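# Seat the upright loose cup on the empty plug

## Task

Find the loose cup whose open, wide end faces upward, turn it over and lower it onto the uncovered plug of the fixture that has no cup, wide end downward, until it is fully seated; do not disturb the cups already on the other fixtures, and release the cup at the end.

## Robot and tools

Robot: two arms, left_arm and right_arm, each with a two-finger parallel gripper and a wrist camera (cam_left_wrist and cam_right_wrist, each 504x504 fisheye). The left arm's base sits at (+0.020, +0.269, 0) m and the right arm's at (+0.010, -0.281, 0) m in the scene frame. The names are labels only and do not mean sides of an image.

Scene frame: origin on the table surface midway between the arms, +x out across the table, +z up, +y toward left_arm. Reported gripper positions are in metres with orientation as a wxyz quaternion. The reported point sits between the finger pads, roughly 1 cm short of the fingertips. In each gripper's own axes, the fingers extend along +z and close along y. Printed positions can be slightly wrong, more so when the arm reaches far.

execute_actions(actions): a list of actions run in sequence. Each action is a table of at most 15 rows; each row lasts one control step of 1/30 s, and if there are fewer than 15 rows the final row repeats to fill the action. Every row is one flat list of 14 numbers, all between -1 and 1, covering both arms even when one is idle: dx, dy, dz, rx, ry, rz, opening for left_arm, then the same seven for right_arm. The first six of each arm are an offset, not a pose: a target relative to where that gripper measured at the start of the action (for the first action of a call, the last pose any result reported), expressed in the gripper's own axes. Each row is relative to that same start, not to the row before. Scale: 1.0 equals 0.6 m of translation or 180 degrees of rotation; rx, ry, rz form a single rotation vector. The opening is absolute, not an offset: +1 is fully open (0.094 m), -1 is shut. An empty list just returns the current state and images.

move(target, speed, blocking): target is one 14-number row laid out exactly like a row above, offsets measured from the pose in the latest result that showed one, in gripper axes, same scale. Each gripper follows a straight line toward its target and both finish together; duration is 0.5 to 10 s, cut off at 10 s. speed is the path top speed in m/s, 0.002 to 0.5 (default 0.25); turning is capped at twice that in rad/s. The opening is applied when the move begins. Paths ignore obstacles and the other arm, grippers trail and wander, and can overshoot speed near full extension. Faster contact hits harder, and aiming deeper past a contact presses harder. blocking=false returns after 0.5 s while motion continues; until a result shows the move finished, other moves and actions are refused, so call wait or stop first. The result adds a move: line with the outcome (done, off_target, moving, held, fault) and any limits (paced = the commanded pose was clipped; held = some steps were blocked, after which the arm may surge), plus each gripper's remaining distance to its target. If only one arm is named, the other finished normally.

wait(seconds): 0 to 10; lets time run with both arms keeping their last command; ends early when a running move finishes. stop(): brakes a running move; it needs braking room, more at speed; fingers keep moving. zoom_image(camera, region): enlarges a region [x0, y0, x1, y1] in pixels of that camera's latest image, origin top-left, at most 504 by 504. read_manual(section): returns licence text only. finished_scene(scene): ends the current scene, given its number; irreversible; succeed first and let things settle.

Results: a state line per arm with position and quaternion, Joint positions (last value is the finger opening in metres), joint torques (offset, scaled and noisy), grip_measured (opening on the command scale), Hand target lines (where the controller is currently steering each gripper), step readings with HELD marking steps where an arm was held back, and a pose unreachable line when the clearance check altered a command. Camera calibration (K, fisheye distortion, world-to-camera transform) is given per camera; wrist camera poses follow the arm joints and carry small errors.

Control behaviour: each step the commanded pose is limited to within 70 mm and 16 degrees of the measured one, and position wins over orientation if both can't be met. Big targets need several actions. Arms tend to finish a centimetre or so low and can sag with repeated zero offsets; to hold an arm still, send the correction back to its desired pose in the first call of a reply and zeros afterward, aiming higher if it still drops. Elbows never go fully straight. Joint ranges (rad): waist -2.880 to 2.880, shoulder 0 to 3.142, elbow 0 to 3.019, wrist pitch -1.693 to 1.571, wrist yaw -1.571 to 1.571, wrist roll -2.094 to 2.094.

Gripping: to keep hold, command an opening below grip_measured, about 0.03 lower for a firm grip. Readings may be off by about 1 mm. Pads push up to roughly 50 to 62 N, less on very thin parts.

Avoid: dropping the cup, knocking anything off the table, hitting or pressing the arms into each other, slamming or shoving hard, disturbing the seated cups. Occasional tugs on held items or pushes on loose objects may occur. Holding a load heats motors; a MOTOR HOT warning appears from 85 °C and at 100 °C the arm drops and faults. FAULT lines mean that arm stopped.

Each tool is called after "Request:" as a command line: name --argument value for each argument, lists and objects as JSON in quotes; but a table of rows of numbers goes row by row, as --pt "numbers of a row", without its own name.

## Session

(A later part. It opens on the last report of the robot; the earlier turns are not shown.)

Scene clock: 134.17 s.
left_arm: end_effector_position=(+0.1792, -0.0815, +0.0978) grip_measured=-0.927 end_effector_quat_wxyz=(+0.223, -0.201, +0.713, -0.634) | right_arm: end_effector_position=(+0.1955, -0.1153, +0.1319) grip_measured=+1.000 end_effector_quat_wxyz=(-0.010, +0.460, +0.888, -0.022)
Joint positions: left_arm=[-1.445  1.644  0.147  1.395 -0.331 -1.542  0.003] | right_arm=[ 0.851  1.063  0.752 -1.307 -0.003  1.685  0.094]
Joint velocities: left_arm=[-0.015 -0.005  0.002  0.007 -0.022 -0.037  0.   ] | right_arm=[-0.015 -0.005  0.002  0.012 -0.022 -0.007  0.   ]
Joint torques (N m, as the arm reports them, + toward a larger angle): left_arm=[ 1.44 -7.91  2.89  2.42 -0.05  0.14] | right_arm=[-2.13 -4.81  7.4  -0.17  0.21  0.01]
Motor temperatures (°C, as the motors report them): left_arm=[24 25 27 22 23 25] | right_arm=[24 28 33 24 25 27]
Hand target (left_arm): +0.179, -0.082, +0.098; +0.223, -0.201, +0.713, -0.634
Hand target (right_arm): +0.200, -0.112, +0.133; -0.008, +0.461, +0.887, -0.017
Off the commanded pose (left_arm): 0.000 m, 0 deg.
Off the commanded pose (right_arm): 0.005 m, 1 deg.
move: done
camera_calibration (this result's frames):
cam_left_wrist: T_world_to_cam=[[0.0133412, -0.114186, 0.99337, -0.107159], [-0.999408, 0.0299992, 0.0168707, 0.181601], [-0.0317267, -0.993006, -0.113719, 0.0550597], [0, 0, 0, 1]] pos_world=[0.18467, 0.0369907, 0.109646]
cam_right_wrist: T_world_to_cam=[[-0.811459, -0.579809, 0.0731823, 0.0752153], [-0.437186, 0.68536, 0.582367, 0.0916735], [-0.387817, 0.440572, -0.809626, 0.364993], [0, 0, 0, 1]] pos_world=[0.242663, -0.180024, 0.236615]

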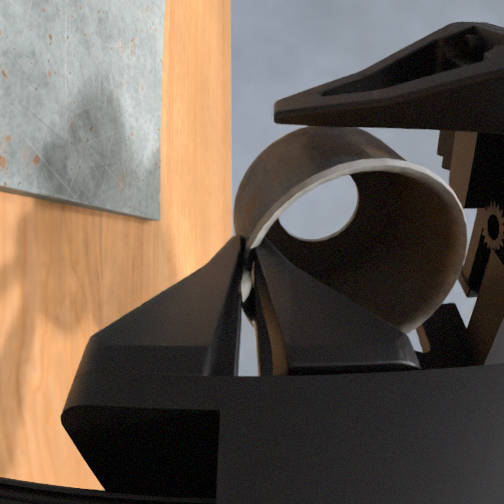

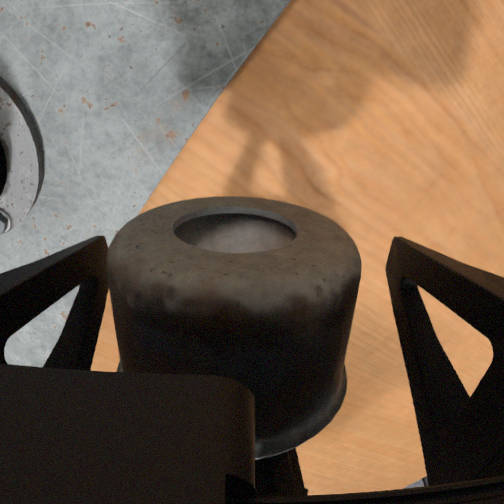

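Request:
execute_actions --actions '[[[0,0,0,0,0,0,-1,0.03,0.022,0,0,0,0,1]],[[0,0,0,0,0,0,-1,0,0,0,0,0,0,1]]]'

Scene clock: 137.70 s.
left_arm: end_effector_position=(+0.1792, -0.0815, +0.0978) grip_measured=-0.927 end_effector_quat_wxyz=(+0.223, -0.201, +0.713, -0.634) | right_arm: end_effector_position=(+0.1850, -0.1041, +0.1213) grip_measured=+1.000 end_effector_quat_wxyz=(-0.015, +0.451, +0.891, -0.039)
Joint positions: left_arm=[-1.445  1.644  0.147  1.395 -0.331 -1.542  0.003] | right_arm=[ 0.911  1.102  0.747 -1.299 -0.005  1.726  0.094]
Joint velocities: left_arm=[-0.015 -0.005  0.002 -0.012 -0.037 -0.095  0.   ] | right_arm=[ 0.005 -0.015  0.007  0.007  0.022  0.095  0.   ]
Joint torques (N m, as the arm reports them, + toward a larger angle): left_arm=[ 1.76 -7.92  2.9   2.47 -0.03  0.14] | right_arm=[-0.89 -6.21  7.36 -0.31  0.16 -0.06]
Motor temperatures (°C, as the motors report them): left_arm=[24 25 27 22 23 25] | right_arm=[24 28 33 24 25 27]
Hand target (left_arm): +0.179, -0.082, +0.098; +0.223, -0.201, +0.713, -0.634
Hand target (right_arm): +0.186, -0.103, +0.123; -0.015, +0.451, +0.891, -0.037
Off the commanded pose (left_arm): 0.000 m, 0 deg.
Off the commanded pose (right_arm): 0.002 m, 0 deg.
Step readings (end_effector_position; steps 1 to 15: 1st action; 16 to 30: 2nd action):
0: left_arm (+0.1792, -0.0815, +0.0978) | right_arm (+0.1955, -0.1153, +0.1319)
1: left_arm (+0.1792, -0.0815, +0.0978) | right_arm (+0.1949, -0.1144, +0.1314)
2: left_arm (+0.1792, -0.0815, +0.0978) | right_arm (+0.1933, -0.1119, +0.1303)
4: left_arm (+0.1792, -0.0815, +0.0978) | right_arm (+0.1888, -0.1063, +0.1269)
8: left_arm (+0.1792, -0.0815, +0.0978) | right_arm (+0.1862, -0.1029, +0.1229)
15: left_arm (+0.1792, -0.0815, +0.0978) | right_arm (+0.1862, -0.1029, +0.1229)
16: left_arm (+0.1792, -0.0815, +0.0978) | right_arm (+0.1861, -0.1030, +0.1227)
17: left_arm (+0.1792, -0.0815, +0.0978) | right_arm (+0.1859, -0.1032, +0.1225)
19: left_arm (+0.1792, -0.0815, +0.0978) | right_arm (+0.1854, -0.1037, +0.1218)
23: left_arm (+0.1792, -0.0815, +0.0978) | right_arm (+0.1850, -0.1041, +0.1213)
30: end_effector_position above
camera_calibration (this result's frames):
cam_left_wrist: T_world_to_cam=[[0.0133412, -0.114186, 0.99337, -0.107159], [-0.999408, 0.0299992, 0.0168707, 0.181601], [-0.0317267, -0.993006, -0.113719, 0.0550597], [0, 0, 0, 1]] pos_world=[0.18467, 0.0369907, 0.109646]
cam_right_wrist: T_world_to_cam=[[-0.797952, -0.592829, 0.108749, 0.0658197], [-0.4351, 0.691441, 0.576713, 0.0865139], [-0.417086, 0.412873, -0.809676, 0.349906], [0, 0, 0, 1]] pos_world=[0.236104, -0.165266, 0.226259]

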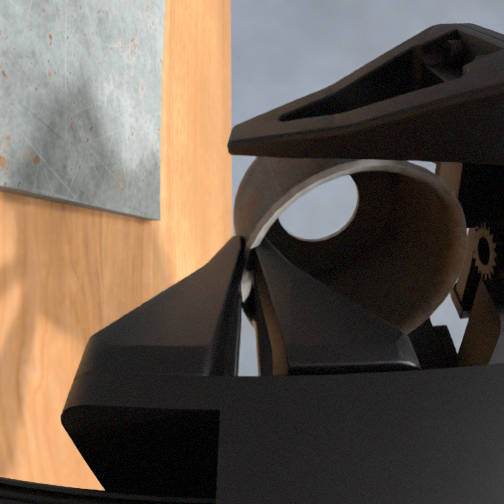

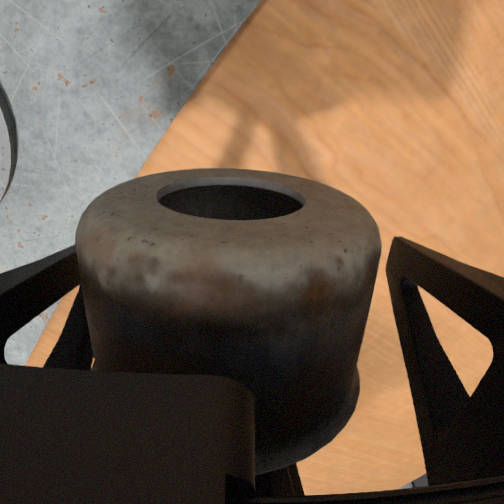

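Request:
execute_actions --actions '[[[0,0,0,0,0,0,-1,0,0.02,-0.03,0,0,0,1]],[[0,0,0,0,0,0,-1,0,0,0,0,0,0,0.55]],[[0,0,0,0,0,0,-1,0,0,0,0,0,0,0.2]],[[0,0,0,0,0,0,-1,0,0,0,0,0,0,0.2]]]'

Scene clock: 141.40 s.
left_arm: end_effector_position=(+0.1732, -0.0848, +0.0977) grip_measured=-0.927 end_effector_quat_wxyz=(+0.216, -0.189, +0.716, -0.636) | right_arm: end_effector_position=(+0.1842, -0.1055, +0.1237) grip_measured=+0.513 end_effector_quat_wxyz=(-0.017, +0.452, +0.891, -0.048)
Joint positions: left_arm=[-1.455  1.644  0.147  1.395 -0.314 -1.534  0.003] | right_arm=[ 0.911  1.109  0.757 -1.32  -0.003  1.726  0.071]
Joint velocities: left_arm=[ 0.005 -0.015  0.002 -0.012  0.007 -0.051 -0.001] | right_arm=[-0.005  0.005 -0.022 -0.007  0.022 -0.007 -0.   ]
Joint torques (N m, as the arm reports them, + toward a larger angle): left_arm=[ 1.63 -8.07  2.95  2.44 -0.07  0.15] | right_arm=[ 0.32 -5.87  6.86 -0.38  0.23  0.01]
Motor temperatures (°C, as the motors report them): left_arm=[24 25 26 22 23 25] | right_arm=[24 28 33 24 25 27]
Hand target (left_arm): +0.173, -0.085, +0.098; +0.216, -0.190, +0.716, -0.636
Hand target (right_arm): +0.184, -0.105, +0.124; -0.017, +0.452, +0.891, -0.048
Off the commanded pose (left_arm): 0.000 m, 0 deg.
Off the commanded pose (right_arm): 0.000 m, 0 deg.
Step readings (end_effector_position; steps 1 to 15: 1st action; 16 to 30: 2nd action; 31 to 45: 3rd action; 46 to 60: 4th action):
0: left_arm (+0.1792, -0.0815, +0.0978) | right_arm (+0.1850, -0.1041, +0.1213)
1: left_arm (+0.1792, -0.0815, +0.0978) | right_arm (+0.1843, -0.1048, +0.1216)
2: left_arm (+0.1792, -0.0815, +0.0978) | right_arm (+0.1833, -0.1058, +0.1224)
4: left_arm (+0.1792, -0.0815, +0.0978) | right_arm (+0.1825, -0.1065, +0.1234)
8: left_arm (+0.1792, -0.0815, +0.0978) | right_arm (+0.1826, -0.1065, +0.1244)
15: left_arm (+0.1792, -0.0815, +0.0978) | right_arm (+0.1824, -0.1067, +0.1245)
16: left_arm (+0.1787, -0.0819, +0.0978) | right_arm (+0.1826, -0.1066, +0.1243)
17: left_arm (+0.1756, -0.0837, +0.0978) | right_arm (+0.1842, -0.1057, +0.1241)
19: left_arm (+0.1734, -0.0846, +0.0978) | right_arm (+0.1843, -0.1053, +0.1239)
23: left_arm (+0.1735, -0.0846, +0.0978) | right_arm (+0.1843, -0.1053, +0.1239)
30: left_arm (+0.1735, -0.0846, +0.0978) | right_arm (+0.1843, -0.1053, +0.1239)
31: left_arm (+0.1733, -0.0847, +0.0978) | right_arm (+0.1844, -0.1053, +0.1239)
32: left_arm (+0.1732, -0.0847, +0.0978) | right_arm (+0.1843, -0.1054, +0.1238)
34: left_arm (+0.1732, -0.0848, +0.0977) | right_arm (+0.1842, -0.1055, +0.1237)
38: left_arm (+0.1732, -0.0848, +0.0977) | right_arm (+0.1842, -0.1055, +0.1237)
45: left_arm (+0.1732, -0.0848, +0.0977) | right_arm (+0.1842, -0.1055, +0.1237)
46: left_arm (+0.1732, -0.0848, +0.0977) | right_arm (+0.1842, -0.1055, +0.1237)
47: left_arm (+0.1732, -0.0848, +0.0977) | right_arm (+0.1842, -0.1055, +0.1237)
49: left_arm (+0.1732, -0.0848, +0.0977) | right_arm (+0.1842, -0.1055, +0.1237)
53: left_arm (+0.1732, -0.0848, +0.0977) | right_arm (+0.1842, -0.1055, +0.1237)
60: end_effector_position above
camera_calibration (this result's frames):
cam_left_wrist: T_world_to_cam=[[0.00524523, -0.11843, 0.992949, -0.106268], [-0.998238, 0.0580618, 0.0121983, 0.178346], [-0.059097, -0.991263, -0.117917, 0.0569425], [0, 0, 0, 1]] pos_world=[0.181955, 0.0335046, 0.110058]
cam_right_wrist: T_world_to_cam=[[-0.796975, -0.590709, 0.126071, 0.0620119], [-0.428218, 0.699777, 0.571788, 0.0860005], [-0.425982, 0.401715, -0.810657, 0.352635], [0, 0, 0, 1]] pos_world=[0.236465, -0.165209, 0.228874]

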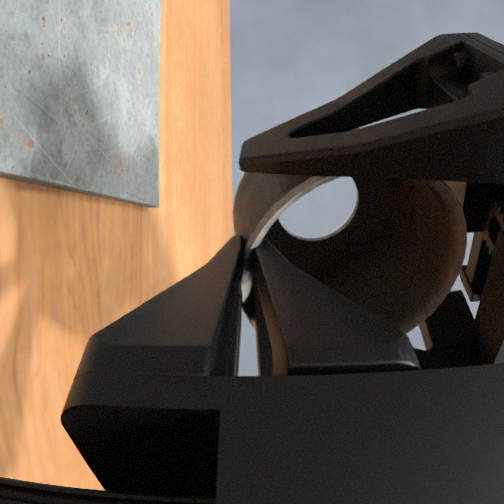

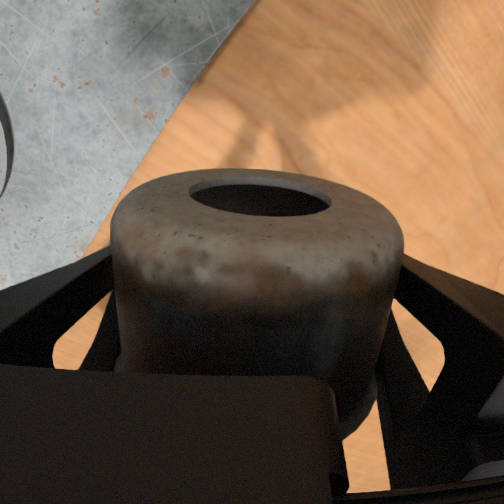

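Request:
execute_actions --actions '[[[0,0,0,0,0,0,-0.6,0,0,0,0,0,0,0.2]],[[0,0,-0.06,0,0,0,-0.6,0,0,0,0,0,0,0.2]],[[0,0,-0.1,0,0,0,-0.6,0,0,0,0,0,0,0.2]],[[0,0,-0.1,0,0,0,-0.6,0,0,0,0,0,0,0.2]]]'

Scene clock: 146.60 s.
left_arm: end_effector_position=(+0.1560, -0.0514, +0.0909) grip_measured=-0.602 end_effector_quat_wxyz=(+0.220, -0.188, +0.728, -0.621) | right_arm: end_effector_position=(+0.1694, -0.1204, +0.1060) grip_measured=+0.513 end_effector_quat_wxyz=(-0.026, +0.451, +0.889, -0.074)
Joint positions: left_arm=[-1.502  1.611  0.055  1.415 -0.366 -1.534  0.019] | right_arm=[ 0.911  1.109  0.703 -1.32  -0.003  1.726  0.071]
Joint velocities: left_arm=[-0.005  0.005 -0.007  0.002 -0.007 -0.007  0.001] | right_arm=[ 0.005 -0.015  0.002 -0.002 -0.037  0.037 -0.001]
Joint torques (N m, as the arm reports them, + toward a larger angle): left_arm=[ 1.58 -6.93  2.21  2.58 -0.07  0.16] | right_arm=[-1.43 -5.25  7.73 -0.7   0.27 -0.03]
Motor temperatures (°C, as the motors report them): left_arm=[24 25 26 22 23 25] | right_arm=[24 28 32 24 25 27]
Hand target (left_arm): +0.156, -0.051, +0.091; +0.220, -0.188, +0.728, -0.621
Hand target (right_arm): +0.173, -0.117, +0.110; -0.024, +0.451, +0.890, -0.067
Off the commanded pose (left_arm): 0.060 m, 0 deg.
Off the commanded pose (right_arm): 0.007 m, 1 deg.
Step readings (end_effector_position; steps 1 to 15: 1st action; 16 to 30: 2nd action; 31 to 45: 3rd action; 46 to 60: 4th action):
0: left_arm (+0.1732, -0.0848, +0.0977) | right_arm (+0.1842, -0.1055, +0.1237)
1: left_arm (+0.1731, -0.0848, +0.0977) | right_arm (+0.1842, -0.1055, +0.1237)
2: left_arm (+0.1731, -0.0848, +0.0977) | right_arm (+0.1838, -0.1059, +0.1231)
4: left_arm (+0.1731, -0.0848, +0.0977) | right_arm (+0.1821, -0.1075, +0.1211)
8: left_arm (+0.1731, -0.0848, +0.0977) | right_arm (+0.1804, -0.1093, +0.1190)
15: left_arm (+0.1731, -0.0848, +0.0977) | right_arm (+0.1804, -0.1093, +0.1190)
16: left_arm (+0.1738, -0.0811, +0.0974) | right_arm (+0.1801, -0.1096, +0.1186)
17: left_arm (+0.1714, -0.0750, +0.0970) | right_arm (+0.1797, -0.1100, +0.1181)
19: left_arm (+0.1628, -0.0607, +0.0927) | right_arm (+0.1781, -0.1115, +0.1162)
23: left_arm (+0.1561, -0.0513, +0.0905) | right_arm (+0.1767, -0.1130, +0.1145)
30: left_arm (+0.1560, -0.0514, +0.0909) | right_arm (+0.1767, -0.1130, +0.1145)
31: left_arm (+0.1560, -0.0514, +0.0909) | right_arm (+0.1764, -0.1133, +0.1141) HELD left_arm
32: left_arm (+0.1560, -0.0514, +0.0909) | right_arm (+0.1760, -0.1137, +0.1137) HELD left_arm
34: left_arm (+0.1560, -0.0514, +0.0909) | right_arm (+0.1744, -0.1153, +0.1118) HELD left_arm
38: left_arm (+0.1560, -0.0514, +0.0909) | right_arm (+0.1730, -0.1167, +0.1102) HELD left_arm
45: left_arm (+0.1560, -0.0514, +0.0909) | right_arm (+0.1730, -0.1167, +0.1102) HELD left_arm
46: left_arm (+0.1560, -0.0514, +0.0909) | right_arm (+0.1727, -0.1170, +0.1099) HELD left_arm
47: left_arm (+0.1560, -0.0514, +0.0909) | right_arm (+0.1722, -0.1175, +0.1093) HELD left_arm
49: left_arm (+0.1560, -0.0514, +0.0909) | right_arm (+0.1707, -0.1190, +0.1076) HELD left_arm
53: left_arm (+0.1560, -0.0514, +0.0909) | right_arm (+0.1694, -0.1204, +0.1060) HELD left_arm
60: end_effector_position above HELD left_arm
HELD left_arm: steps 31 to 60.
pose unreachable (left arm): on one or more control steps of this call, first in action 2 (counted from 0), this arm could not follow its commanded pose, so it was not sent that pose on those steps. On the call's last step it was still not sent that pose. It may still have moved: this result reports where it is.
cause: the commanded pose would bring two parts of the arm too close to each other (its shoulder (the part past joint 1) and its forearm (the part past joint 3), with joints 2 (shoulder) and 3 (elbow) between them).
camera_calibration (this result's frames):
cam_left_wrist: T_world_to_cam=[[0.00932548, -0.157664, 0.987449, -0.0975616], [-0.998482, 0.052137, 0.0177543, 0.158595], [-0.0542818, -0.986116, -0.156938, 0.0912875], [0, 0, 0, 1]] pos_world=[0.164219, 0.0663694, 0.107848]
cam_right_wrist: T_world_to_cam=[[-0.791097, -0.584803, 0.179365, 0.0376918], [-0.40643, 0.721671, 0.560362, 0.10031], [-0.457144, 0.370401, -0.808593, 0.339306], [0, 0, 0, 1]] pos_world=[0.225699, -0.176028, 0.21139]

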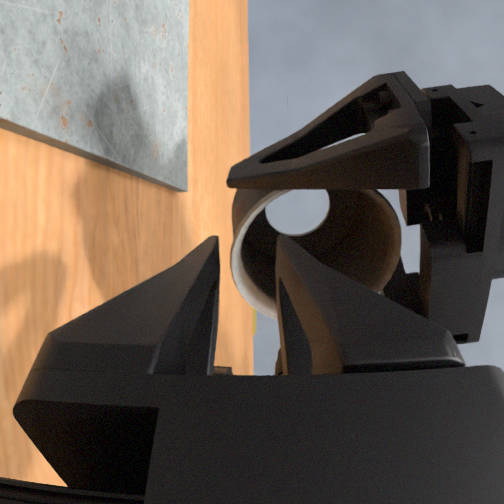

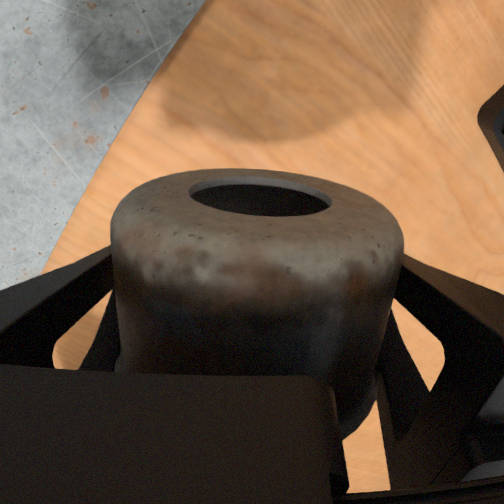

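Request:
move --target '[0,0,0,0,0,0,-0.6,-0.15,0,-0.05,0,0,0,0.2]' --speed 0.2

Scene clock: 148.77 s.
left_arm: end_effector_position=(+0.1560, -0.0514, +0.0909) grip_measured=-0.602 end_effector_quat_wxyz=(+0.220, -0.188, +0.728, -0.621) | right_arm: end_effector_position=(+0.2095, -0.1969, +0.1155) grip_measured=+0.513 end_effector_quat_wxyz=(-0.042, +0.457, +0.883, -0.099)
Joint positions: left_arm=[-1.502  1.611  0.055  1.415 -0.366 -1.534  0.019] | right_arm=[ 0.565  1.109  0.722 -1.393  0.052  1.402  0.071]
Joint velocities: left_arm=[-0.005 -0.005 -0.002 -0.007  0.007  0.022 -0.001] | right_arm=[-0.005 -0.005 -0.007 -0.012  0.051  0.007  0.001]
Joint torques (N m, as the arm reports them, + toward a larger angle): left_arm=[ 1.74 -7.18  2.24  2.4  -0.09  0.15] | right_arm=[-1.93 -7.52 10.14 -1.07  0.18 -0.11]
Motor temperatures (°C, as the motors report them): left_arm=[24 25 26 22 23 25] | right_arm=[24 28 33 24 25 27]
Hand target (left_arm): +0.156, -0.051, +0.091; +0.220, -0.188, +0.728, -0.621
Hand target (right_arm): +0.226, -0.189, +0.136; -0.026, +0.451, +0.889, -0.075
Off the commanded pose (left_arm): 0.000 m, 0 deg.
Off the commanded pose (right_arm): 0.028 m, 4 deg.
move: off_target (right_arm)
camera_calibration (this result's frames):
cam_left_wrist: T_world_to_cam=[[0.00932548, -0.157664, 0.987449, -0.0975616], [-0.998482, 0.052137, 0.0177543, 0.158595], [-0.0542818, -0.986116, -0.156938, 0.0912875], [0, 0, 0, 1]] pos_world=[0.164219, 0.0663694, 0.107848]
cam_right_wrist: T_world_to_cam=[[-0.790066, -0.564874, 0.238146, 0.0199162], [-0.365, 0.745578, 0.557573, 0.162924], [-0.492515, 0.353596, -0.795235, 0.396226], [0, 0, 0, 1]] pos_world=[0.27035, -0.250327, 0.219507]

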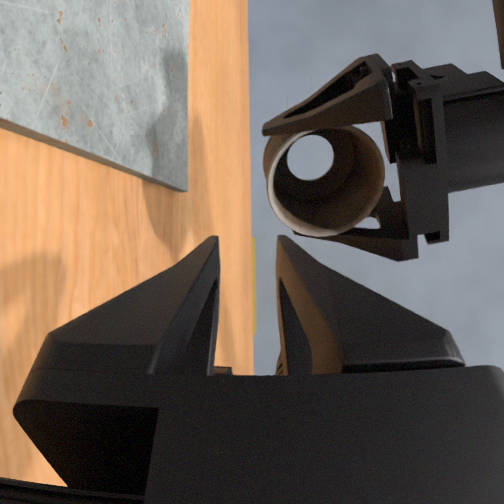

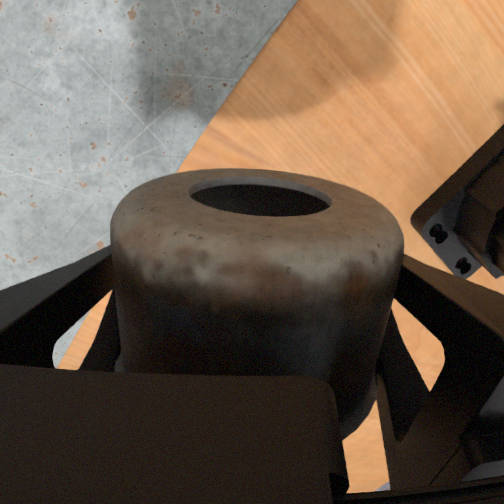

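Request:
move --target '[-0.24,-0.23,-0.23,0,0,0,1,-0.206,0.24,-0.237,-0.291,-0.484,-0.187,0.2]' --speed 0.3

Scene clock: 155.57 s.
left_arm: end_effector_position=(+0.1599, -0.0291, +0.1208) grip_measured=+1.000 end_effector_quat_wxyz=(+0.215, -0.188, +0.717, -0.636) | right_arm: end_effector_position=(+0.4161, -0.1938, +0.2086) grip_measured=+0.514 end_effector_quat_wxyz=(+0.690, +0.008, +0.724, +0.015)
Joint positions: left_arm=[-1.44   1.303  0.     1.2   -0.296 -1.532  0.094] | right_arm=[0.473 1.113 0.292 0.77  0.338 0.05  0.071]
Joint velocities: left_arm=[-0.005 -0.015 -0.007 -0.007  0.051  0.037  0.   ] | right_arm=[-0.005 -0.024 -0.007  0.012 -0.037  0.007  0.   ]
Joint torques (N m, as the arm reports them, + toward a larger angle): left_arm=[ 1.43 -3.39  5.07  2.82 -0.06  0.15] | right_arm=[-1.47 -5.82  7.41  2.1   0.15 -0.26]
Motor temperatures (°C, as the motors report them): left_arm=[24 25 26 22 23 25] | right_arm=[24 28 34 24 25 27]
Hand target (left_arm): +0.159, -0.030, +0.119; +0.214, -0.187, +0.719, -0.634
Hand target (right_arm): +0.421, -0.195, +0.223; +0.705, +0.007, +0.709, +0.012
Off the commanded pose (left_arm): 0.206 m, 2 deg; position clipped at the last step of the last action.
Off the commanded pose (right_arm): 0.018 m, 3 deg.
move: held (left_arm), off_target (right_arm); limits=paced,held; held on 93 of 111 steps (left_arm), including the last (left_arm)
pose unreachable (left arm): on one or more control steps of this call, first in action 0 (counted from 0), this arm could not follow its commanded pose, so it was not sent that pose on those steps. On the call's last step it was still not sent that pose. It may still have moved: this result reports where it is.
cause: the commanded pose would bring two parts of the arm too close to each other (its shoulder (the part past joint 1) and its forearm (the part past joint 3), with joints 2 (shoulder) and 3 (elbow) between them).
camera_calibration (this result's frames):
cam_left_wrist: T_world_to_cam=[[0.00478709, -0.1192, 0.992859, -0.122398], [-0.998097, 0.0604683, 0.012072, 0.161643], [-0.0614754, -0.991027, -0.118684, 0.114564], [0, 0, 0, 1]] pos_world=[0.168965, 0.0891718, 0.13317]
cam_right_wrist: T_world_to_cam=[[-0.0153362, -0.999561, -0.0253348, -0.188968], [-0.624332, 0.0293643, -0.780607, 0.432367], [0.781009, 0.00384581, -0.624508, -0.0624065], [0, 0, 0, 1]] pos_world=[0.315782, -0.201341, 0.293748]

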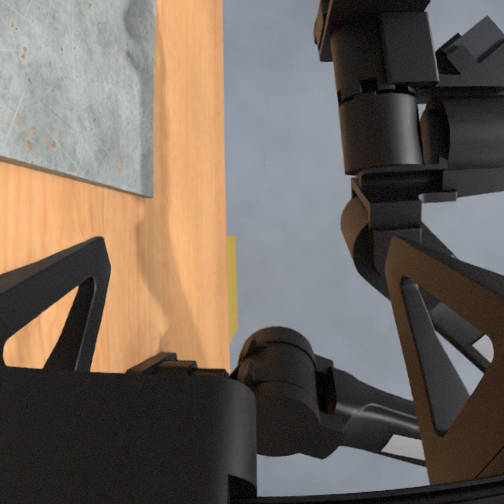

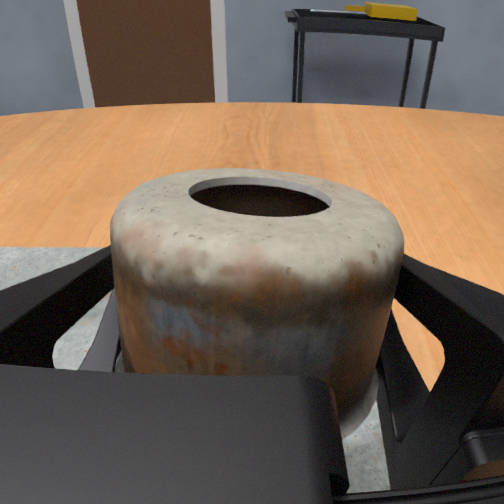

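Request:
move --target '[0,0,0,0,0,0,1,-0.02,0.065,0.14,0,-0.015,0,0.2]' --speed 0.25

Scene clock: 158.63 s.
left_arm: end_effector_position=(+0.1599, -0.0291, +0.1208) grip_measured=+1.000 end_effector_quat_wxyz=(+0.215, -0.188, +0.717, -0.636) | right_arm: end_effector_position=(+0.4862, -0.1606, +0.1918) grip_measured=+0.514 end_effector_quat_wxyz=(+0.683, +0.005, +0.731, +0.010)
Joint positions: left_arm=[-1.44   1.303  0.     1.2   -0.296 -1.532  0.094] | right_arm=[0.497 1.403 0.472 0.858 0.366 0.047 0.071]
Joint velocities: left_arm=[-0.015  0.005  0.002  0.017  0.081  0.022  0.   ] | right_arm=[ 0.005 -0.005  0.002  0.002  0.051  0.007  0.001]
Joint torques (N m, as the arm reports them, + toward a larger angle): left_arm=[ 1.62 -4.8   4.88  2.48 -0.05  0.16] | right_arm=[-0.33 -9.22  8.7   2.14  0.22 -0.22]
Motor temperatures (°C, as the motors report them): left_arm=[24 25 26 22 23 25] | right_arm=[24 28 34 24 25 27]
Hand target (left_arm): +0.160, -0.029, +0.121; +0.215, -0.188, +0.717, -0.636
Hand target (right_arm): +0.498, -0.154, +0.218; +0.706, +0.008, +0.708, +0.016
Off the commanded pose (left_arm): 0.000 m, 0 deg.
Off the commanded pose (right_arm): 0.030 m, 4 deg.
move: off_target (right_arm)
camera_calibration (this result's frames):
cam_left_wrist: T_world_to_cam=[[0.00478709, -0.1192, 0.992859, -0.122398], [-0.998097, 0.0604683, 0.012072, 0.161643], [-0.0614754, -0.991027, -0.118684, 0.114564], [0, 0, 0, 1]] pos_world=[0.168965, 0.0891718, 0.13317]
cam_right_wrist: T_world_to_cam=[[-0.0192908, -0.999732, -0.0127903, -0.15558], [-0.639223, 0.022169, -0.768702, 0.465763], [0.76878, -0.00665307, -0.639479, -0.120633], [0, 0, 0, 1]] pos_world=[0.387465, -0.166666, 0.278901]

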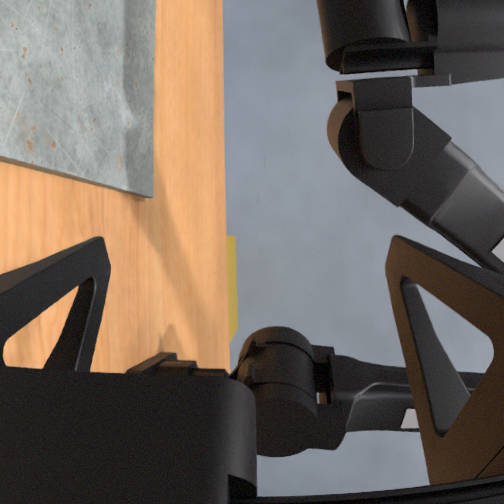

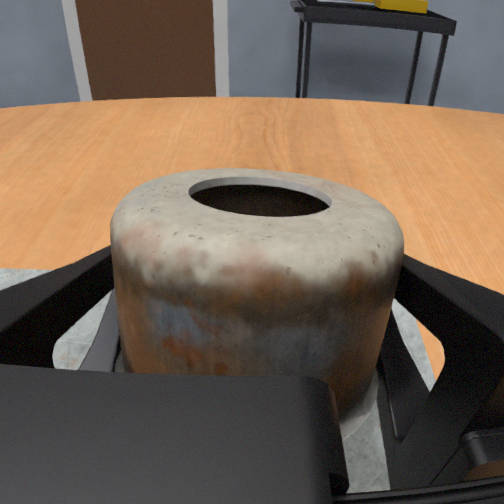

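Request:
move --target '[0,0,0,0,0,0,1,-0.035,0.022,0.172,0,-0.04,0,0.2]' --speed 0.2

Scene clock: 166.27 s.
left_arm: end_effector_position=(+0.1599, -0.0291, +0.1208) grip_measured=+1.000 end_effector_quat_wxyz=(+0.215, -0.188, +0.717, -0.636) | right_arm: end_effector_position=(+0.5758, -0.1473, +0.1798) grip_measured=+0.514 end_effector_quat_wxyz=(+0.703, +0.003, +0.712, +0.010)
Joint positions: left_arm=[-1.44   1.303  0.     1.2   -0.296 -1.532  0.094] | right_arm=[0.447 1.675 0.695 0.966 0.314 0.022 0.071]
Joint velocities: left_arm=[-0.005 -0.005 -0.002 -0.007 -0.066 -0.11   0.   ] | right_arm=[ 0.005 -0.015 -0.002  0.007 -0.081 -0.022 -0.   ]
Joint torques (N m, as the arm reports them, + toward a larger angle): left_arm=[ 1.83 -4.99  4.88  2.47 -0.06  0.14] | right_arm=[ -1.65 -12.46   8.22   1.94   0.06  -0.24]
Motor temperatures (°C, as the motors report them): left_arm=[24 25 26 22 23 25] | right_arm=[24 28 34 24 25 27]
Hand target (left_arm): +0.160, -0.029, +0.121; +0.215, -0.188, +0.717, -0.636
Hand target (right_arm): +0.589, -0.147, +0.207; +0.727, +0.005, +0.687, +0.010
Off the commanded pose (left_arm): 0.000 m, 0 deg.
Off the commanded pose (right_arm): 0.030 m, 4 deg.
move: off_target (right_arm)
camera_calibration (this result's frames):
cam_left_wrist: T_world_to_cam=[[0.00478709, -0.1192, 0.992859, -0.122398], [-0.998097, 0.0604683, 0.012072, 0.161643], [-0.0614754, -0.991027, -0.118684, 0.114564], [0, 0, 0, 1]] pos_world=[0.168965, 0.0891718, 0.13317]
cam_right_wrist: T_world_to_cam=[[-0.015373, -0.999818, -0.0112733, -0.143276], [-0.59606, 0.018216, -0.802733, 0.49425], [0.802792, -0.00562082, -0.596232, -0.224361], [0, 0, 0, 1]] pos_world=[0.472515, -0.153515, 0.261365]

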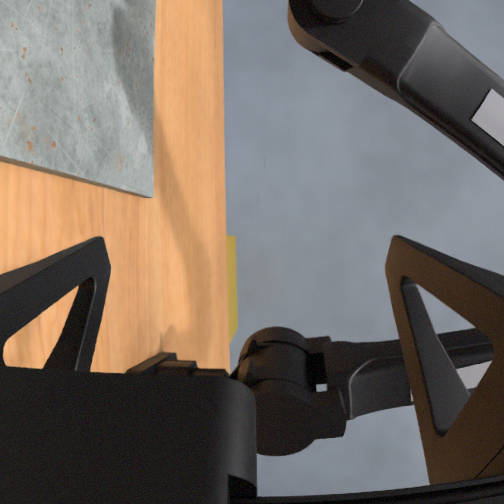

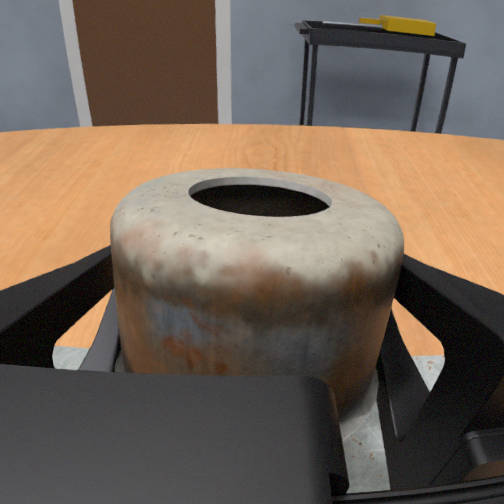

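Request:
execute_actions --actions '[[[0,0,0,0,0,0,1,-0.02,0,0.04,0,0,0,0.2]],[[0,0,0,0,0,0,1,0.03,0,0,0,0,0,0.2]],[[0,0,0,0,0,0,1,0.03,0,0,0,0,0,0.2]]]'

Scene clock: 169.57 s.
left_arm: end_effector_position=(+0.1599, -0.0291, +0.1208) grip_measured=+1.000 end_effector_quat_wxyz=(+0.215, -0.188, +0.717, -0.636) | right_arm: end_effector_position=(+0.5753, -0.1511, +0.1405) grip_measured=+0.509 end_effector_quat_wxyz=(+0.683, -0.005, +0.730, +0.005)
Joint positions: left_arm=[-1.44   1.303  0.     1.2   -0.296 -1.532  0.094] | right_arm=[0.437 1.747 0.682 0.995 0.299 0.021 0.071]
Joint velocities: left_arm=[-0.005 -0.005  0.017  0.002  0.007  0.066  0.   ] | right_arm=[-0.015 -0.005 -0.022 -0.012  0.007  0.022 -0.002]
Joint torques (N m, as the arm reports them, + toward a larger angle): left_arm=[ 1.69 -4.69  4.8   2.39 -0.06  0.16] | right_arm=[ -0.68 -10.75   4.82   1.32   0.15  -0.01]
Motor temperatures (°C, as the motors report them): left_arm=[24 25 26 22 23 25] | right_arm=[24 28 34 24 25 27]
Hand target (left_arm): +0.160, -0.029, +0.121; +0.215, -0.188, +0.717, -0.636
Hand target (right_arm): +0.574, -0.151, +0.124; +0.674, -0.008, +0.739, +0.002
Off the commanded pose (left_arm): 0.000 m, 0 deg.
Off the commanded pose (right_arm): 0.016 m, 2 deg.
Step readings (end_effector_position; steps 1 to 15: 1st action; 16 to 30: 2nd action; 31 to 45: 3rd action):
0: left_arm (+0.1599, -0.0291, +0.1208) | right_arm (+0.5758, -0.1473, +0.1798)
1: left_arm (+0.1599, -0.0291, +0.1208) | right_arm (+0.5763, -0.1465, +0.1778)
2: left_arm (+0.1599, -0.0291, +0.1208) | right_arm (+0.5777, -0.1460, +0.1752)
4: left_arm (+0.1599, -0.0291, +0.1208) | right_arm (+0.5799, -0.1468, +0.1704)
8: left_arm (+0.1599, -0.0291, +0.1208) | right_arm (+0.5808, -0.1492, +0.1666)
15: left_arm (+0.1599, -0.0291, +0.1208) | right_arm (+0.5808, -0.1492, +0.1665)
16: left_arm (+0.1599, -0.0291, +0.1208) | right_arm (+0.5803, -0.1494, +0.1650)
17: left_arm (+0.1599, -0.0291, +0.1208) | right_arm (+0.5798, -0.1496, +0.1635)
19: left_arm (+0.1599, -0.0291, +0.1208) | right_arm (+0.5781, -0.1501, +0.1534)
23: left_arm (+0.1599, -0.0291, +0.1208) | right_arm (+0.5760, -0.1508, +0.1421)
30: left_arm (+0.1599, -0.0291, +0.1208) | right_arm (+0.5760, -0.1508, +0.1421)
31: left_arm (+0.1599, -0.0291, +0.1208) | right_arm (+0.5755, -0.1510, +0.1410)
32: left_arm (+0.1599, -0.0291, +0.1208) | right_arm (+0.5752, -0.1511, +0.1405)
34: left_arm (+0.1599, -0.0291, +0.1208) | right_arm (+0.5754, -0.1511, +0.1405)
38: left_arm (+0.1599, -0.0291, +0.1208) | right_arm (+0.5753, -0.1511, +0.1404)
45: end_effector_position above
camera_calibration (this result's frames):
cam_left_wrist: T_world_to_cam=[[0.00478709, -0.1192, 0.992859, -0.122398], [-0.998097, 0.0604683, 0.012072, 0.161643], [-0.0614754, -0.991027, -0.118684, 0.114564], [0, 0, 0, 1]] pos_world=[0.168965, 0.0891718, 0.13317]
cam_right_wrist: T_world_to_cam=[[-0.0112563, -0.999909, 0.00748021, -0.152535], [-0.638678, 0.00143343, -0.769473, 0.479776], [0.769392, -0.0134388, -0.638635, -0.22336], [0, 0, 0, 1]] pos_world=[0.476557, -0.15621, 0.22767]

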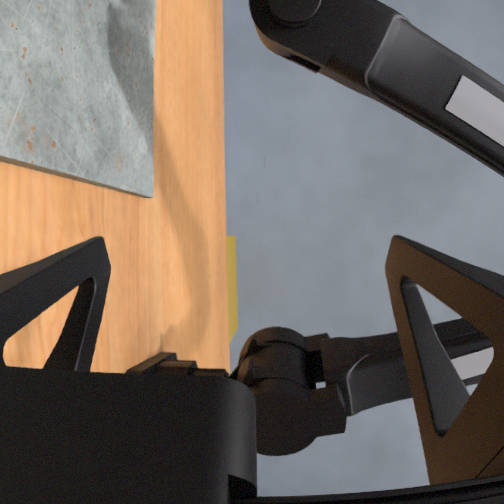

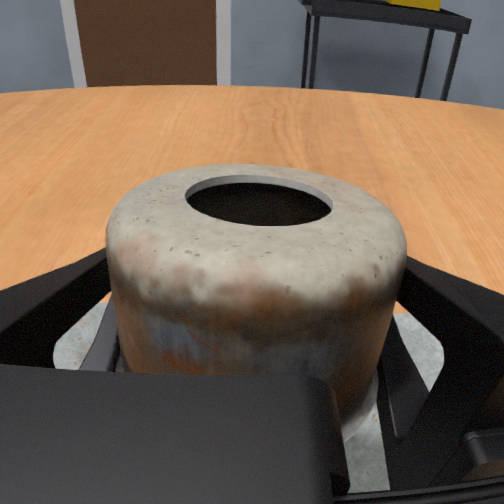

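Request:
execute_actions --actions '[[[0,0,0,0,0,0,1,-0.06,0,0,0,-0.02,0,0.2]],[[0,0,0,0,0,0,1,0,0,0.04,0,-0.01,0,0.2]],[[0,0,0,0,0,0,1,0,0,0,0,0,0,0.2]]]'

Scene clock: 172.37 s.
left_arm: end_effector_position=(+0.1599, -0.0291, +0.1208) grip_measured=+1.000 end_effector_quat_wxyz=(+0.215, -0.188, +0.717, -0.636) | right_arm: end_effector_position=(+0.5852, -0.1498, +0.1393) grip_measured=+0.509 end_effector_quat_wxyz=(+0.688, -0.006, +0.726, +0.009)
Joint positions: left_arm=[-1.44   1.303  0.     1.2   -0.296 -1.532  0.094] | right_arm=[0.43  1.776 0.708 1.012 0.286 0.02  0.071]
Joint velocities: left_arm=[-0.015  0.005  0.002  0.007  0.022 -0.022  0.   ] | right_arm=[ 0.005 -0.024 -0.012 -0.002 -0.051  0.007  0.   ]
Joint torques (N m, as the arm reports them, + toward a larger angle): left_arm=[ 1.7  -4.71  4.84  2.46 -0.05  0.14] | right_arm=[ -1.77 -14.1    5.02   1.2    0.11  -0.02]
Motor temperatures (°C, as the motors report them): left_arm=[24 25 26 22 23 25] | right_arm=[24 28 33 24 25 27]
Hand target (left_arm): +0.160, -0.029, +0.121; +0.215, -0.188, +0.717, -0.636
Hand target (right_arm): +0.585, -0.150, +0.139; +0.688, -0.006, +0.726, +0.009
Off the commanded pose (left_arm): 0.000 m, 0 deg.
Off the commanded pose (right_arm): 0.000 m, 0 deg.
Step readings (end_effector_position; steps 1 to 15: 1st action; 16 to 30: 2nd action; 31 to 45: 3rd action):
0: left_arm (+0.1599, -0.0291, +0.1208) | right_arm (+0.5753, -0.1511, +0.1405)
1: left_arm (+0.1599, -0.0291, +0.1208) | right_arm (+0.5753, -0.1511, +0.1419)
2: left_arm (+0.1599, -0.0291, +0.1208) | right_arm (+0.5748, -0.1513, +0.1428)
4: left_arm (+0.1599, -0.0291, +0.1208) | right_arm (+0.5743, -0.1514, +0.1449)
8: left_arm (+0.1599, -0.0291, +0.1208) | right_arm (+0.5743, -0.1514, +0.1477)
15: left_arm (+0.1599, -0.0291, +0.1208) | right_arm (+0.5742, -0.1514, +0.1476)
16: left_arm (+0.1599, -0.0291, +0.1208) | right_arm (+0.5748, -0.1509, +0.1463)
17: left_arm (+0.1599, -0.0291, +0.1208) | right_arm (+0.5765, -0.1502, +0.1445)
19: left_arm (+0.1599, -0.0291, +0.1208) | right_arm (+0.5808, -0.1499, +0.1388)
23: left_arm (+0.1599, -0.0291, +0.1208) | right_arm (+0.5852, -0.1498, +0.1393)
30: left_arm (+0.1599, -0.0291, +0.1208) | right_arm (+0.5852, -0.1498, +0.1393)
31: left_arm (+0.1599, -0.0291, +0.1208) | right_arm (+0.5852, -0.1498, +0.1393)
32: left_arm (+0.1599, -0.0291, +0.1208) | right_arm (+0.5852, -0.1498, +0.1393)
34: left_arm (+0.1599, -0.0291, +0.1208) | right_arm (+0.5852, -0.1498, +0.1393)
38: left_arm (+0.1599, -0.0291, +0.1208) | right_arm (+0.5852, -0.1498, +0.1393)
45: end_effector_position above
camera_calibration (this result's frames):
cam_left_wrist: T_world_to_cam=[[0.00478709, -0.1192, 0.992859, -0.122398], [-0.998097, 0.0604683, 0.012072, 0.161643], [-0.0614754, -0.991027, -0.118684, 0.114564], [0, 0, 0, 1]] pos_world=[0.168965, 0.0891718, 0.13317]
cam_right_wrist: T_world_to_cam=[[-0.00441965, -0.999985, 0.00338263, -0.154521], [-0.628475, 0.000146526, -0.77783, 0.480146], [0.777817, -0.00556363, -0.628466, -0.23687], [0, 0, 0, 1]] pos_world=[0.485318, -0.155907, 0.22513]

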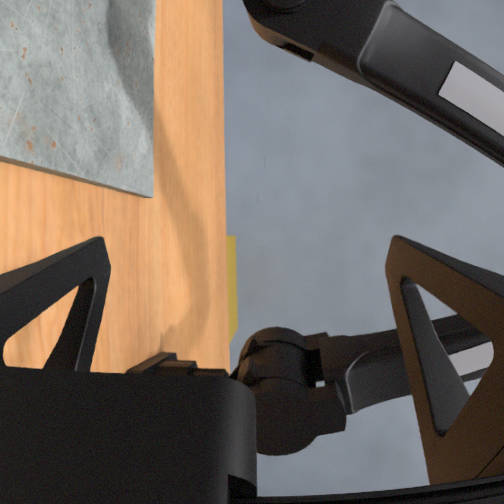

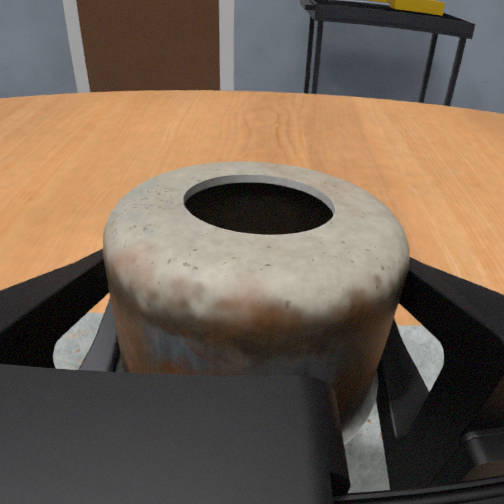

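Request:
execute_actions --actions '[[[0,0,0,0,0,0,1,-0.08,0,0,0,0,0,0.2]],[[0,0,0,0,0,0,1,-0.04,0,0.04,0,0.02,0,0.2]],[[0,0,0,0,0,0,1,0,0,0,0,0,0,0.2]]]'

Scene clock: 174.87 s.
left_arm: end_effector_position=(+0.1599, -0.0291, +0.1208) grip_measured=+1.000 end_effector_quat_wxyz=(+0.215, -0.188, +0.717, -0.636) | right_arm: end_effector_position=(+0.5858, -0.1514, +0.1407) grip_measured=+0.509 end_effector_quat_wxyz=(+0.615, -0.028, +0.788, -0.009)
Joint positions: left_arm=[-1.44   1.303  0.     1.2   -0.296 -1.532  0.094] | right_arm=[0.423 1.655 0.748 0.651 0.27  0.02  0.071]
Joint velocities: left_arm=[-0.015 -0.005 -0.017 -0.012  0.007 -0.066  0.   ] | right_arm=[-0.005 -0.005 -0.017  0.012  0.051  0.037  0.   ]
Joint torques (N m, as the arm reports them, + toward a larger angle): left_arm=[ 1.84 -4.56  4.83  2.48 -0.07  0.15] | right_arm=[ -1.97 -12.83   6.26   0.95   0.2    0.01]
Motor temperatures (°C, as the motors report them): left_arm=[24 25 26 22 23 25] | right_arm=[24 28 33 24 25 27]
Hand target (left_arm): +0.160, -0.029, +0.121; +0.215, -0.188, +0.717, -0.636
Hand target (right_arm): +0.586, -0.151, +0.141; +0.615, -0.028, +0.788, -0.009
Off the commanded pose (left_arm): 0.000 m, 0 deg.
Off the commanded pose (right_arm): 0.001 m, 0 deg.
Step readings (end_effector_position; steps 1 to 15: 1st action; 16 to 30: 2nd action; 31 to 45: 3rd action):
0: left_arm (+0.1599, -0.0291, +0.1208) | right_arm (+0.5852, -0.1498, +0.1393)
1: left_arm (+0.1599, -0.0291, +0.1208) | right_arm (+0.5848, -0.1498, +0.1390)
2: left_arm (+0.1599, -0.0291, +0.1208) | right_arm (+0.5839, -0.1501, +0.1400)
4: left_arm (+0.1599, -0.0291, +0.1208) | right_arm (+0.5818, -0.1508, +0.1479)
8: left_arm (+0.1599, -0.0291, +0.1208) | right_arm (+0.5801, -0.1513, +0.1647)
15: left_arm (+0.1599, -0.0291, +0.1208) | right_arm (+0.5798, -0.1514, +0.1638)
16: left_arm (+0.1599, -0.0291, +0.1208) | right_arm (+0.5804, -0.1510, +0.1592)
17: left_arm (+0.1599, -0.0291, +0.1208) | right_arm (+0.5816, -0.1504, +0.1524)
19: left_arm (+0.1599, -0.0291, +0.1208) | right_arm (+0.5839, -0.1505, +0.1432)
23: left_arm (+0.1599, -0.0291, +0.1208) | right_arm (+0.5861, -0.1513, +0.1414)
30: left_arm (+0.1599, -0.0291, +0.1208) | right_arm (+0.5862, -0.1513, +0.1412)
31: left_arm (+0.1599, -0.0291, +0.1208) | right_arm (+0.5859, -0.1514, +0.1408)
32: left_arm (+0.1599, -0.0291, +0.1208) | right_arm (+0.5858, -0.1514, +0.1407)
34: left_arm (+0.1599, -0.0291, +0.1208) | right_arm (+0.5858, -0.1514, +0.1407)
38: left_arm (+0.1599, -0.0291, +0.1208) | right_arm (+0.5858, -0.1514, +0.1407)
45: end_effector_position above
camera_calibration (this result's frames):
cam_left_wrist: T_world_to_cam=[[0.00478709, -0.1192, 0.992859, -0.122398], [-0.998097, 0.0604683, 0.012072, 0.161643], [-0.0614754, -0.991027, -0.118684, 0.114564], [0, 0, 0, 1]] pos_world=[0.168965, 0.0891718, 0.13317]
cam_right_wrist: T_world_to_cam=[[0.00958891, -0.998128, 0.0603956, -0.172104], [-0.764498, -0.0462495, -0.642965, 0.535275], [0.644555, -0.040007, -0.763511, -0.144646], [0, 0, 0, 1]] pos_world=[0.504099, -0.152813, 0.244118]

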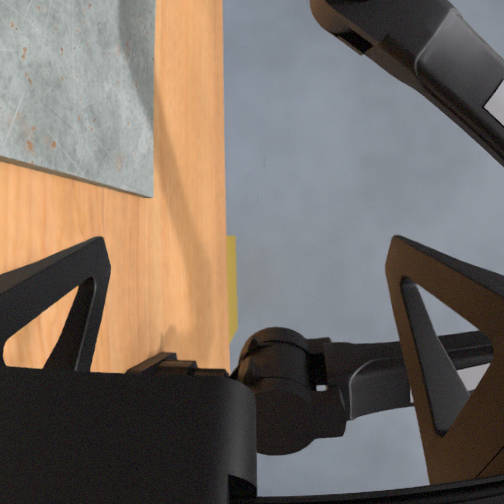

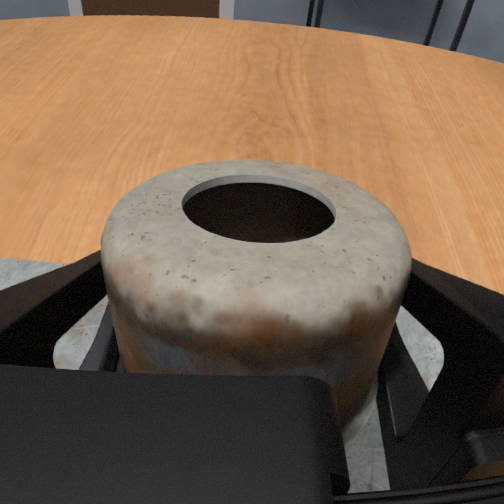

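Request:
move --target '[0,0,0,0,0,0,1,-0.1,0,0.018,0,0,0,0.2]' --speed 0.08

Scene clock: 177.20 s.
left_arm: end_effector_position=(+0.1599, -0.0291, +0.1208) grip_measured=+1.000 end_effector_quat_wxyz=(+0.215, -0.188, +0.717, -0.636) | right_arm: end_effector_position=(+0.5879, -0.1500, +0.1427) grip_measured=+0.509 end_effector_quat_wxyz=(+0.575, -0.039, +0.817, -0.018)
Joint positions: left_arm=[-1.44   1.303  0.     1.2   -0.296 -1.532  0.094] | right_arm=[0.423 1.613 0.793 0.463 0.266 0.02  0.071]
Joint velocities: left_arm=[-0.005 -0.005 -0.007 -0.002  0.007  0.051  0.   ] | right_arm=[-0.015 -0.005  0.007 -0.012  0.066  0.022 -0.   ]
Joint torques (N m, as the arm reports them, + toward a larger angle): left_arm=[ 1.26 -4.68  4.85  2.42 -0.04  0.17] | right_arm=[ -1.23 -17.32  10.33   1.14   0.19  -0.03]
Motor temperatures (°C, as the motors report them): left_arm=[24 25 26 22 23 25] | right_arm=[24 28 33 24 25 27]
Hand target (left_arm): +0.160, -0.029, +0.121; +0.215, -0.188, +0.717, -0.636
Hand target (right_arm): +0.607, -0.148, +0.197; +0.615, -0.028, +0.788, -0.009
Off the commanded pose (left_arm): 0.000 m, 0 deg.
Off the commanded pose (right_arm): 0.058 m, 6 deg.
move: off_target (right_arm)
camera_calibration (this result's frames):
cam_left_wrist: T_world_to_cam=[[0.00478709, -0.1192, 0.992859, -0.122398], [-0.998097, 0.0604683, 0.012072, 0.161643], [-0.0614754, -0.991027, -0.118684, 0.114564], [0, 0, 0, 1]] pos_world=[0.168965, 0.0891718, 0.13317]
cam_right_wrist: T_world_to_cam=[[0.0208239, -0.995927, 0.0877303, -0.181025], [-0.823258, -0.0668708, -0.563715, 0.558493], [0.567286, -0.0604859, -0.821297, -0.0938081], [0, 0, 0, 1]] pos_world=[0.516769, -0.148615, 0.253668]

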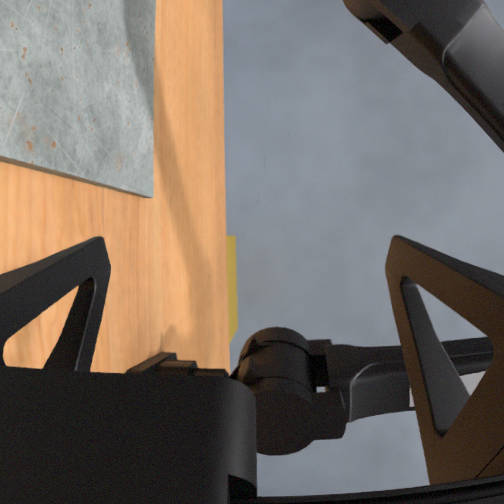

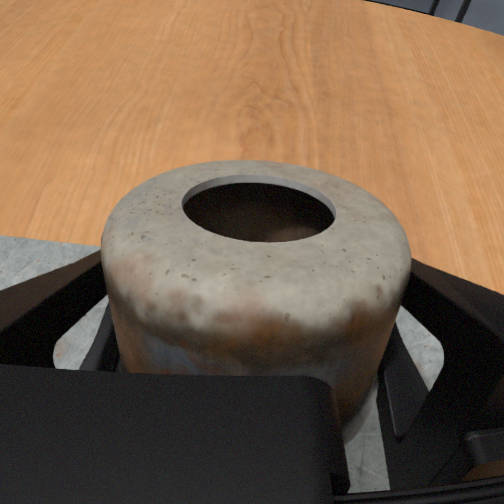

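Request:
move --target '[0,0,0,0,0,0,1,-0.12,0,-0.01,0,-0.08,0,0.2]' --speed 0.25

Scene clock: 179.77 s.
left_arm: end_effector_position=(+0.1599, -0.0291, +0.1208) grip_measured=+1.000 end_effector_quat_wxyz=(+0.215, -0.188, +0.717, -0.636) | right_arm: end_effector_position=(+0.5946, -0.1472, +0.1804) grip_measured=+0.509 end_effector_quat_wxyz=(+0.644, -0.040, +0.764, -0.012)
Joint positions: left_arm=[-1.44   1.303  0.     1.2   -0.296 -1.532  0.094] | right_arm=[ 0.423  1.613  0.777  0.66   0.262 -0.026  0.071]
Joint velocities: left_arm=[-0.005  0.005  0.002  0.002 -0.007 -0.007  0.   ] | right_arm=[-0.015  0.015 -0.027  0.017 -0.037 -0.007  0.   ]
Joint torques (N m, as the arm reports them, + toward a larger angle): left_arm=[ 1.49 -4.69  4.84  2.51 -0.07  0.15] | right_arm=[ -0.93 -13.19   8.6    1.94   0.06  -0.18]
Motor temperatures (°C, as the motors report them): left_arm=[24 25 26 22 23 25] | right_arm=[24 29 34 24 25 27]
Hand target (left_arm): +0.160, -0.029, +0.121; +0.215, -0.188, +0.717, -0.636
Hand target (right_arm): +0.605, -0.143, +0.212; +0.673, -0.041, +0.739, -0.010
Off the commanded pose (left_arm): 0.000 m, 0 deg.
Off the commanded pose (right_arm): 0.034 m, 4 deg.
move: off_target (right_arm)
camera_calibration (this result's frames):
cam_left_wrist: T_world_to_cam=[[0.00478709, -0.1192, 0.992859, -0.122398], [-0.998097, 0.0604683, 0.012072, 0.161643], [-0.0614754, -0.991027, -0.118684, 0.114564], [0, 0, 0, 1]] pos_world=[0.168965, 0.0891718, 0.13317]
cam_right_wrist: T_world_to_cam=[[0.0217865, -0.996461, 0.0811799, -0.181172], [-0.712116, -0.0724598, -0.698312, 0.542754], [0.701723, -0.0425958, -0.711175, -0.163617], [0, 0, 0, 1]] pos_world=[0.505265, -0.148173, 0.277359]

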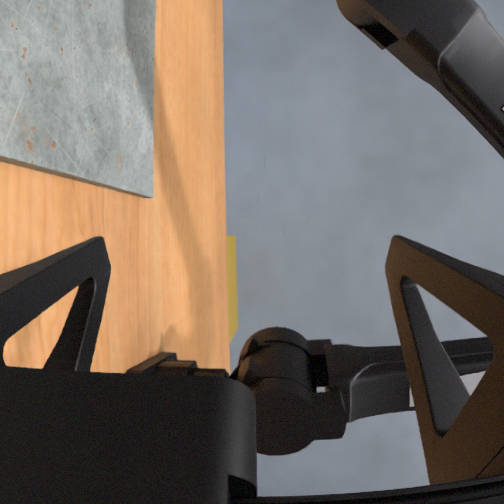

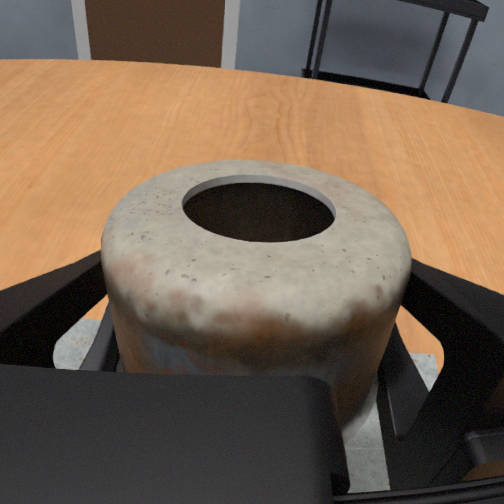

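Request:
move --target '[0,0,0,0,0,0,1,-0.02,-0.008,0.006,0,-0.075,0.026,0.2]' --speed 0.15

Scene clock: 183.83 s.
left_arm: end_effector_position=(+0.1599, -0.0291, +0.1208) grip_measured=+1.000 end_effector_quat_wxyz=(+0.215, -0.188, +0.717, -0.636) | right_arm: end_effector_position=(+0.5961, -0.1478, +0.1778) grip_measured=+0.509 end_effector_quat_wxyz=(+0.714, -0.024, +0.700, +0.012)
Joint positions: left_arm=[-1.44   1.303  0.     1.2   -0.296 -1.532  0.094] | right_arm=[ 0.416  1.734  0.741  1.014  0.242 -0.022  0.071]
Joint velocities: left_arm=[ 0.005  0.005  0.007 -0.017  0.007  0.007  0.   ] | right_arm=[-0.015  0.015 -0.002  0.027  0.022  0.037 -0.   ]
Joint torques (N m, as the arm reports them, + toward a larger angle): left_arm=[ 1.7  -4.78  4.85  2.44 -0.05  0.17] | right_arm=[ -1.81 -13.89   6.49   2.2    0.12   0.07]
Motor temperatures (°C, as the motors report them): left_arm=[24 25 26 22 23 25] | right_arm=[24 29 34 25 25 27]
Hand target (left_arm): +0.160, -0.029, +0.121; +0.215, -0.188, +0.717, -0.636
Hand target (right_arm): +0.601, -0.151, +0.192; +0.729, -0.011, +0.684, +0.021
Off the commanded pose (left_arm): 0.000 m, 0 deg.
Off the commanded pose (right_arm): 0.015 m, 3 deg.
move: off_target (right_arm)
camera_calibration (this result's frames):
cam_left_wrist: T_world_to_cam=[[0.00478709, -0.1192, 0.992859, -0.122398], [-0.998097, 0.0604683, 0.012072, 0.161643], [-0.0614754, -0.991027, -0.118684, 0.114564], [0, 0, 0, 1]] pos_world=[0.168965, 0.0891718, 0.13317]
cam_right_wrist: T_world_to_cam=[[0.0243305, -0.999444, 0.0227928, -0.173187], [-0.568652, -0.0325879, -0.821933, 0.484343], [0.822218, 0.00703689, -0.569129, -0.256317], [0, 0, 0, 1]] pos_world=[0.490385, -0.155503, 0.256167]

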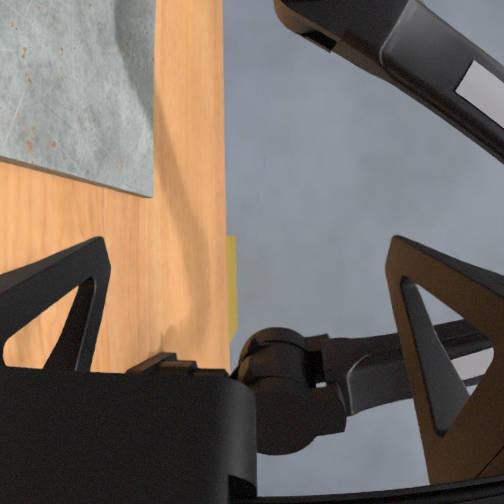

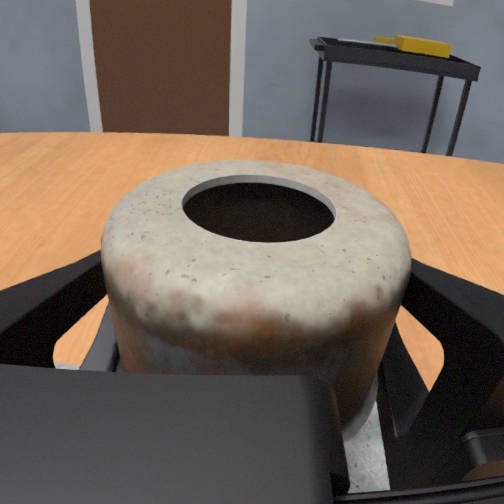

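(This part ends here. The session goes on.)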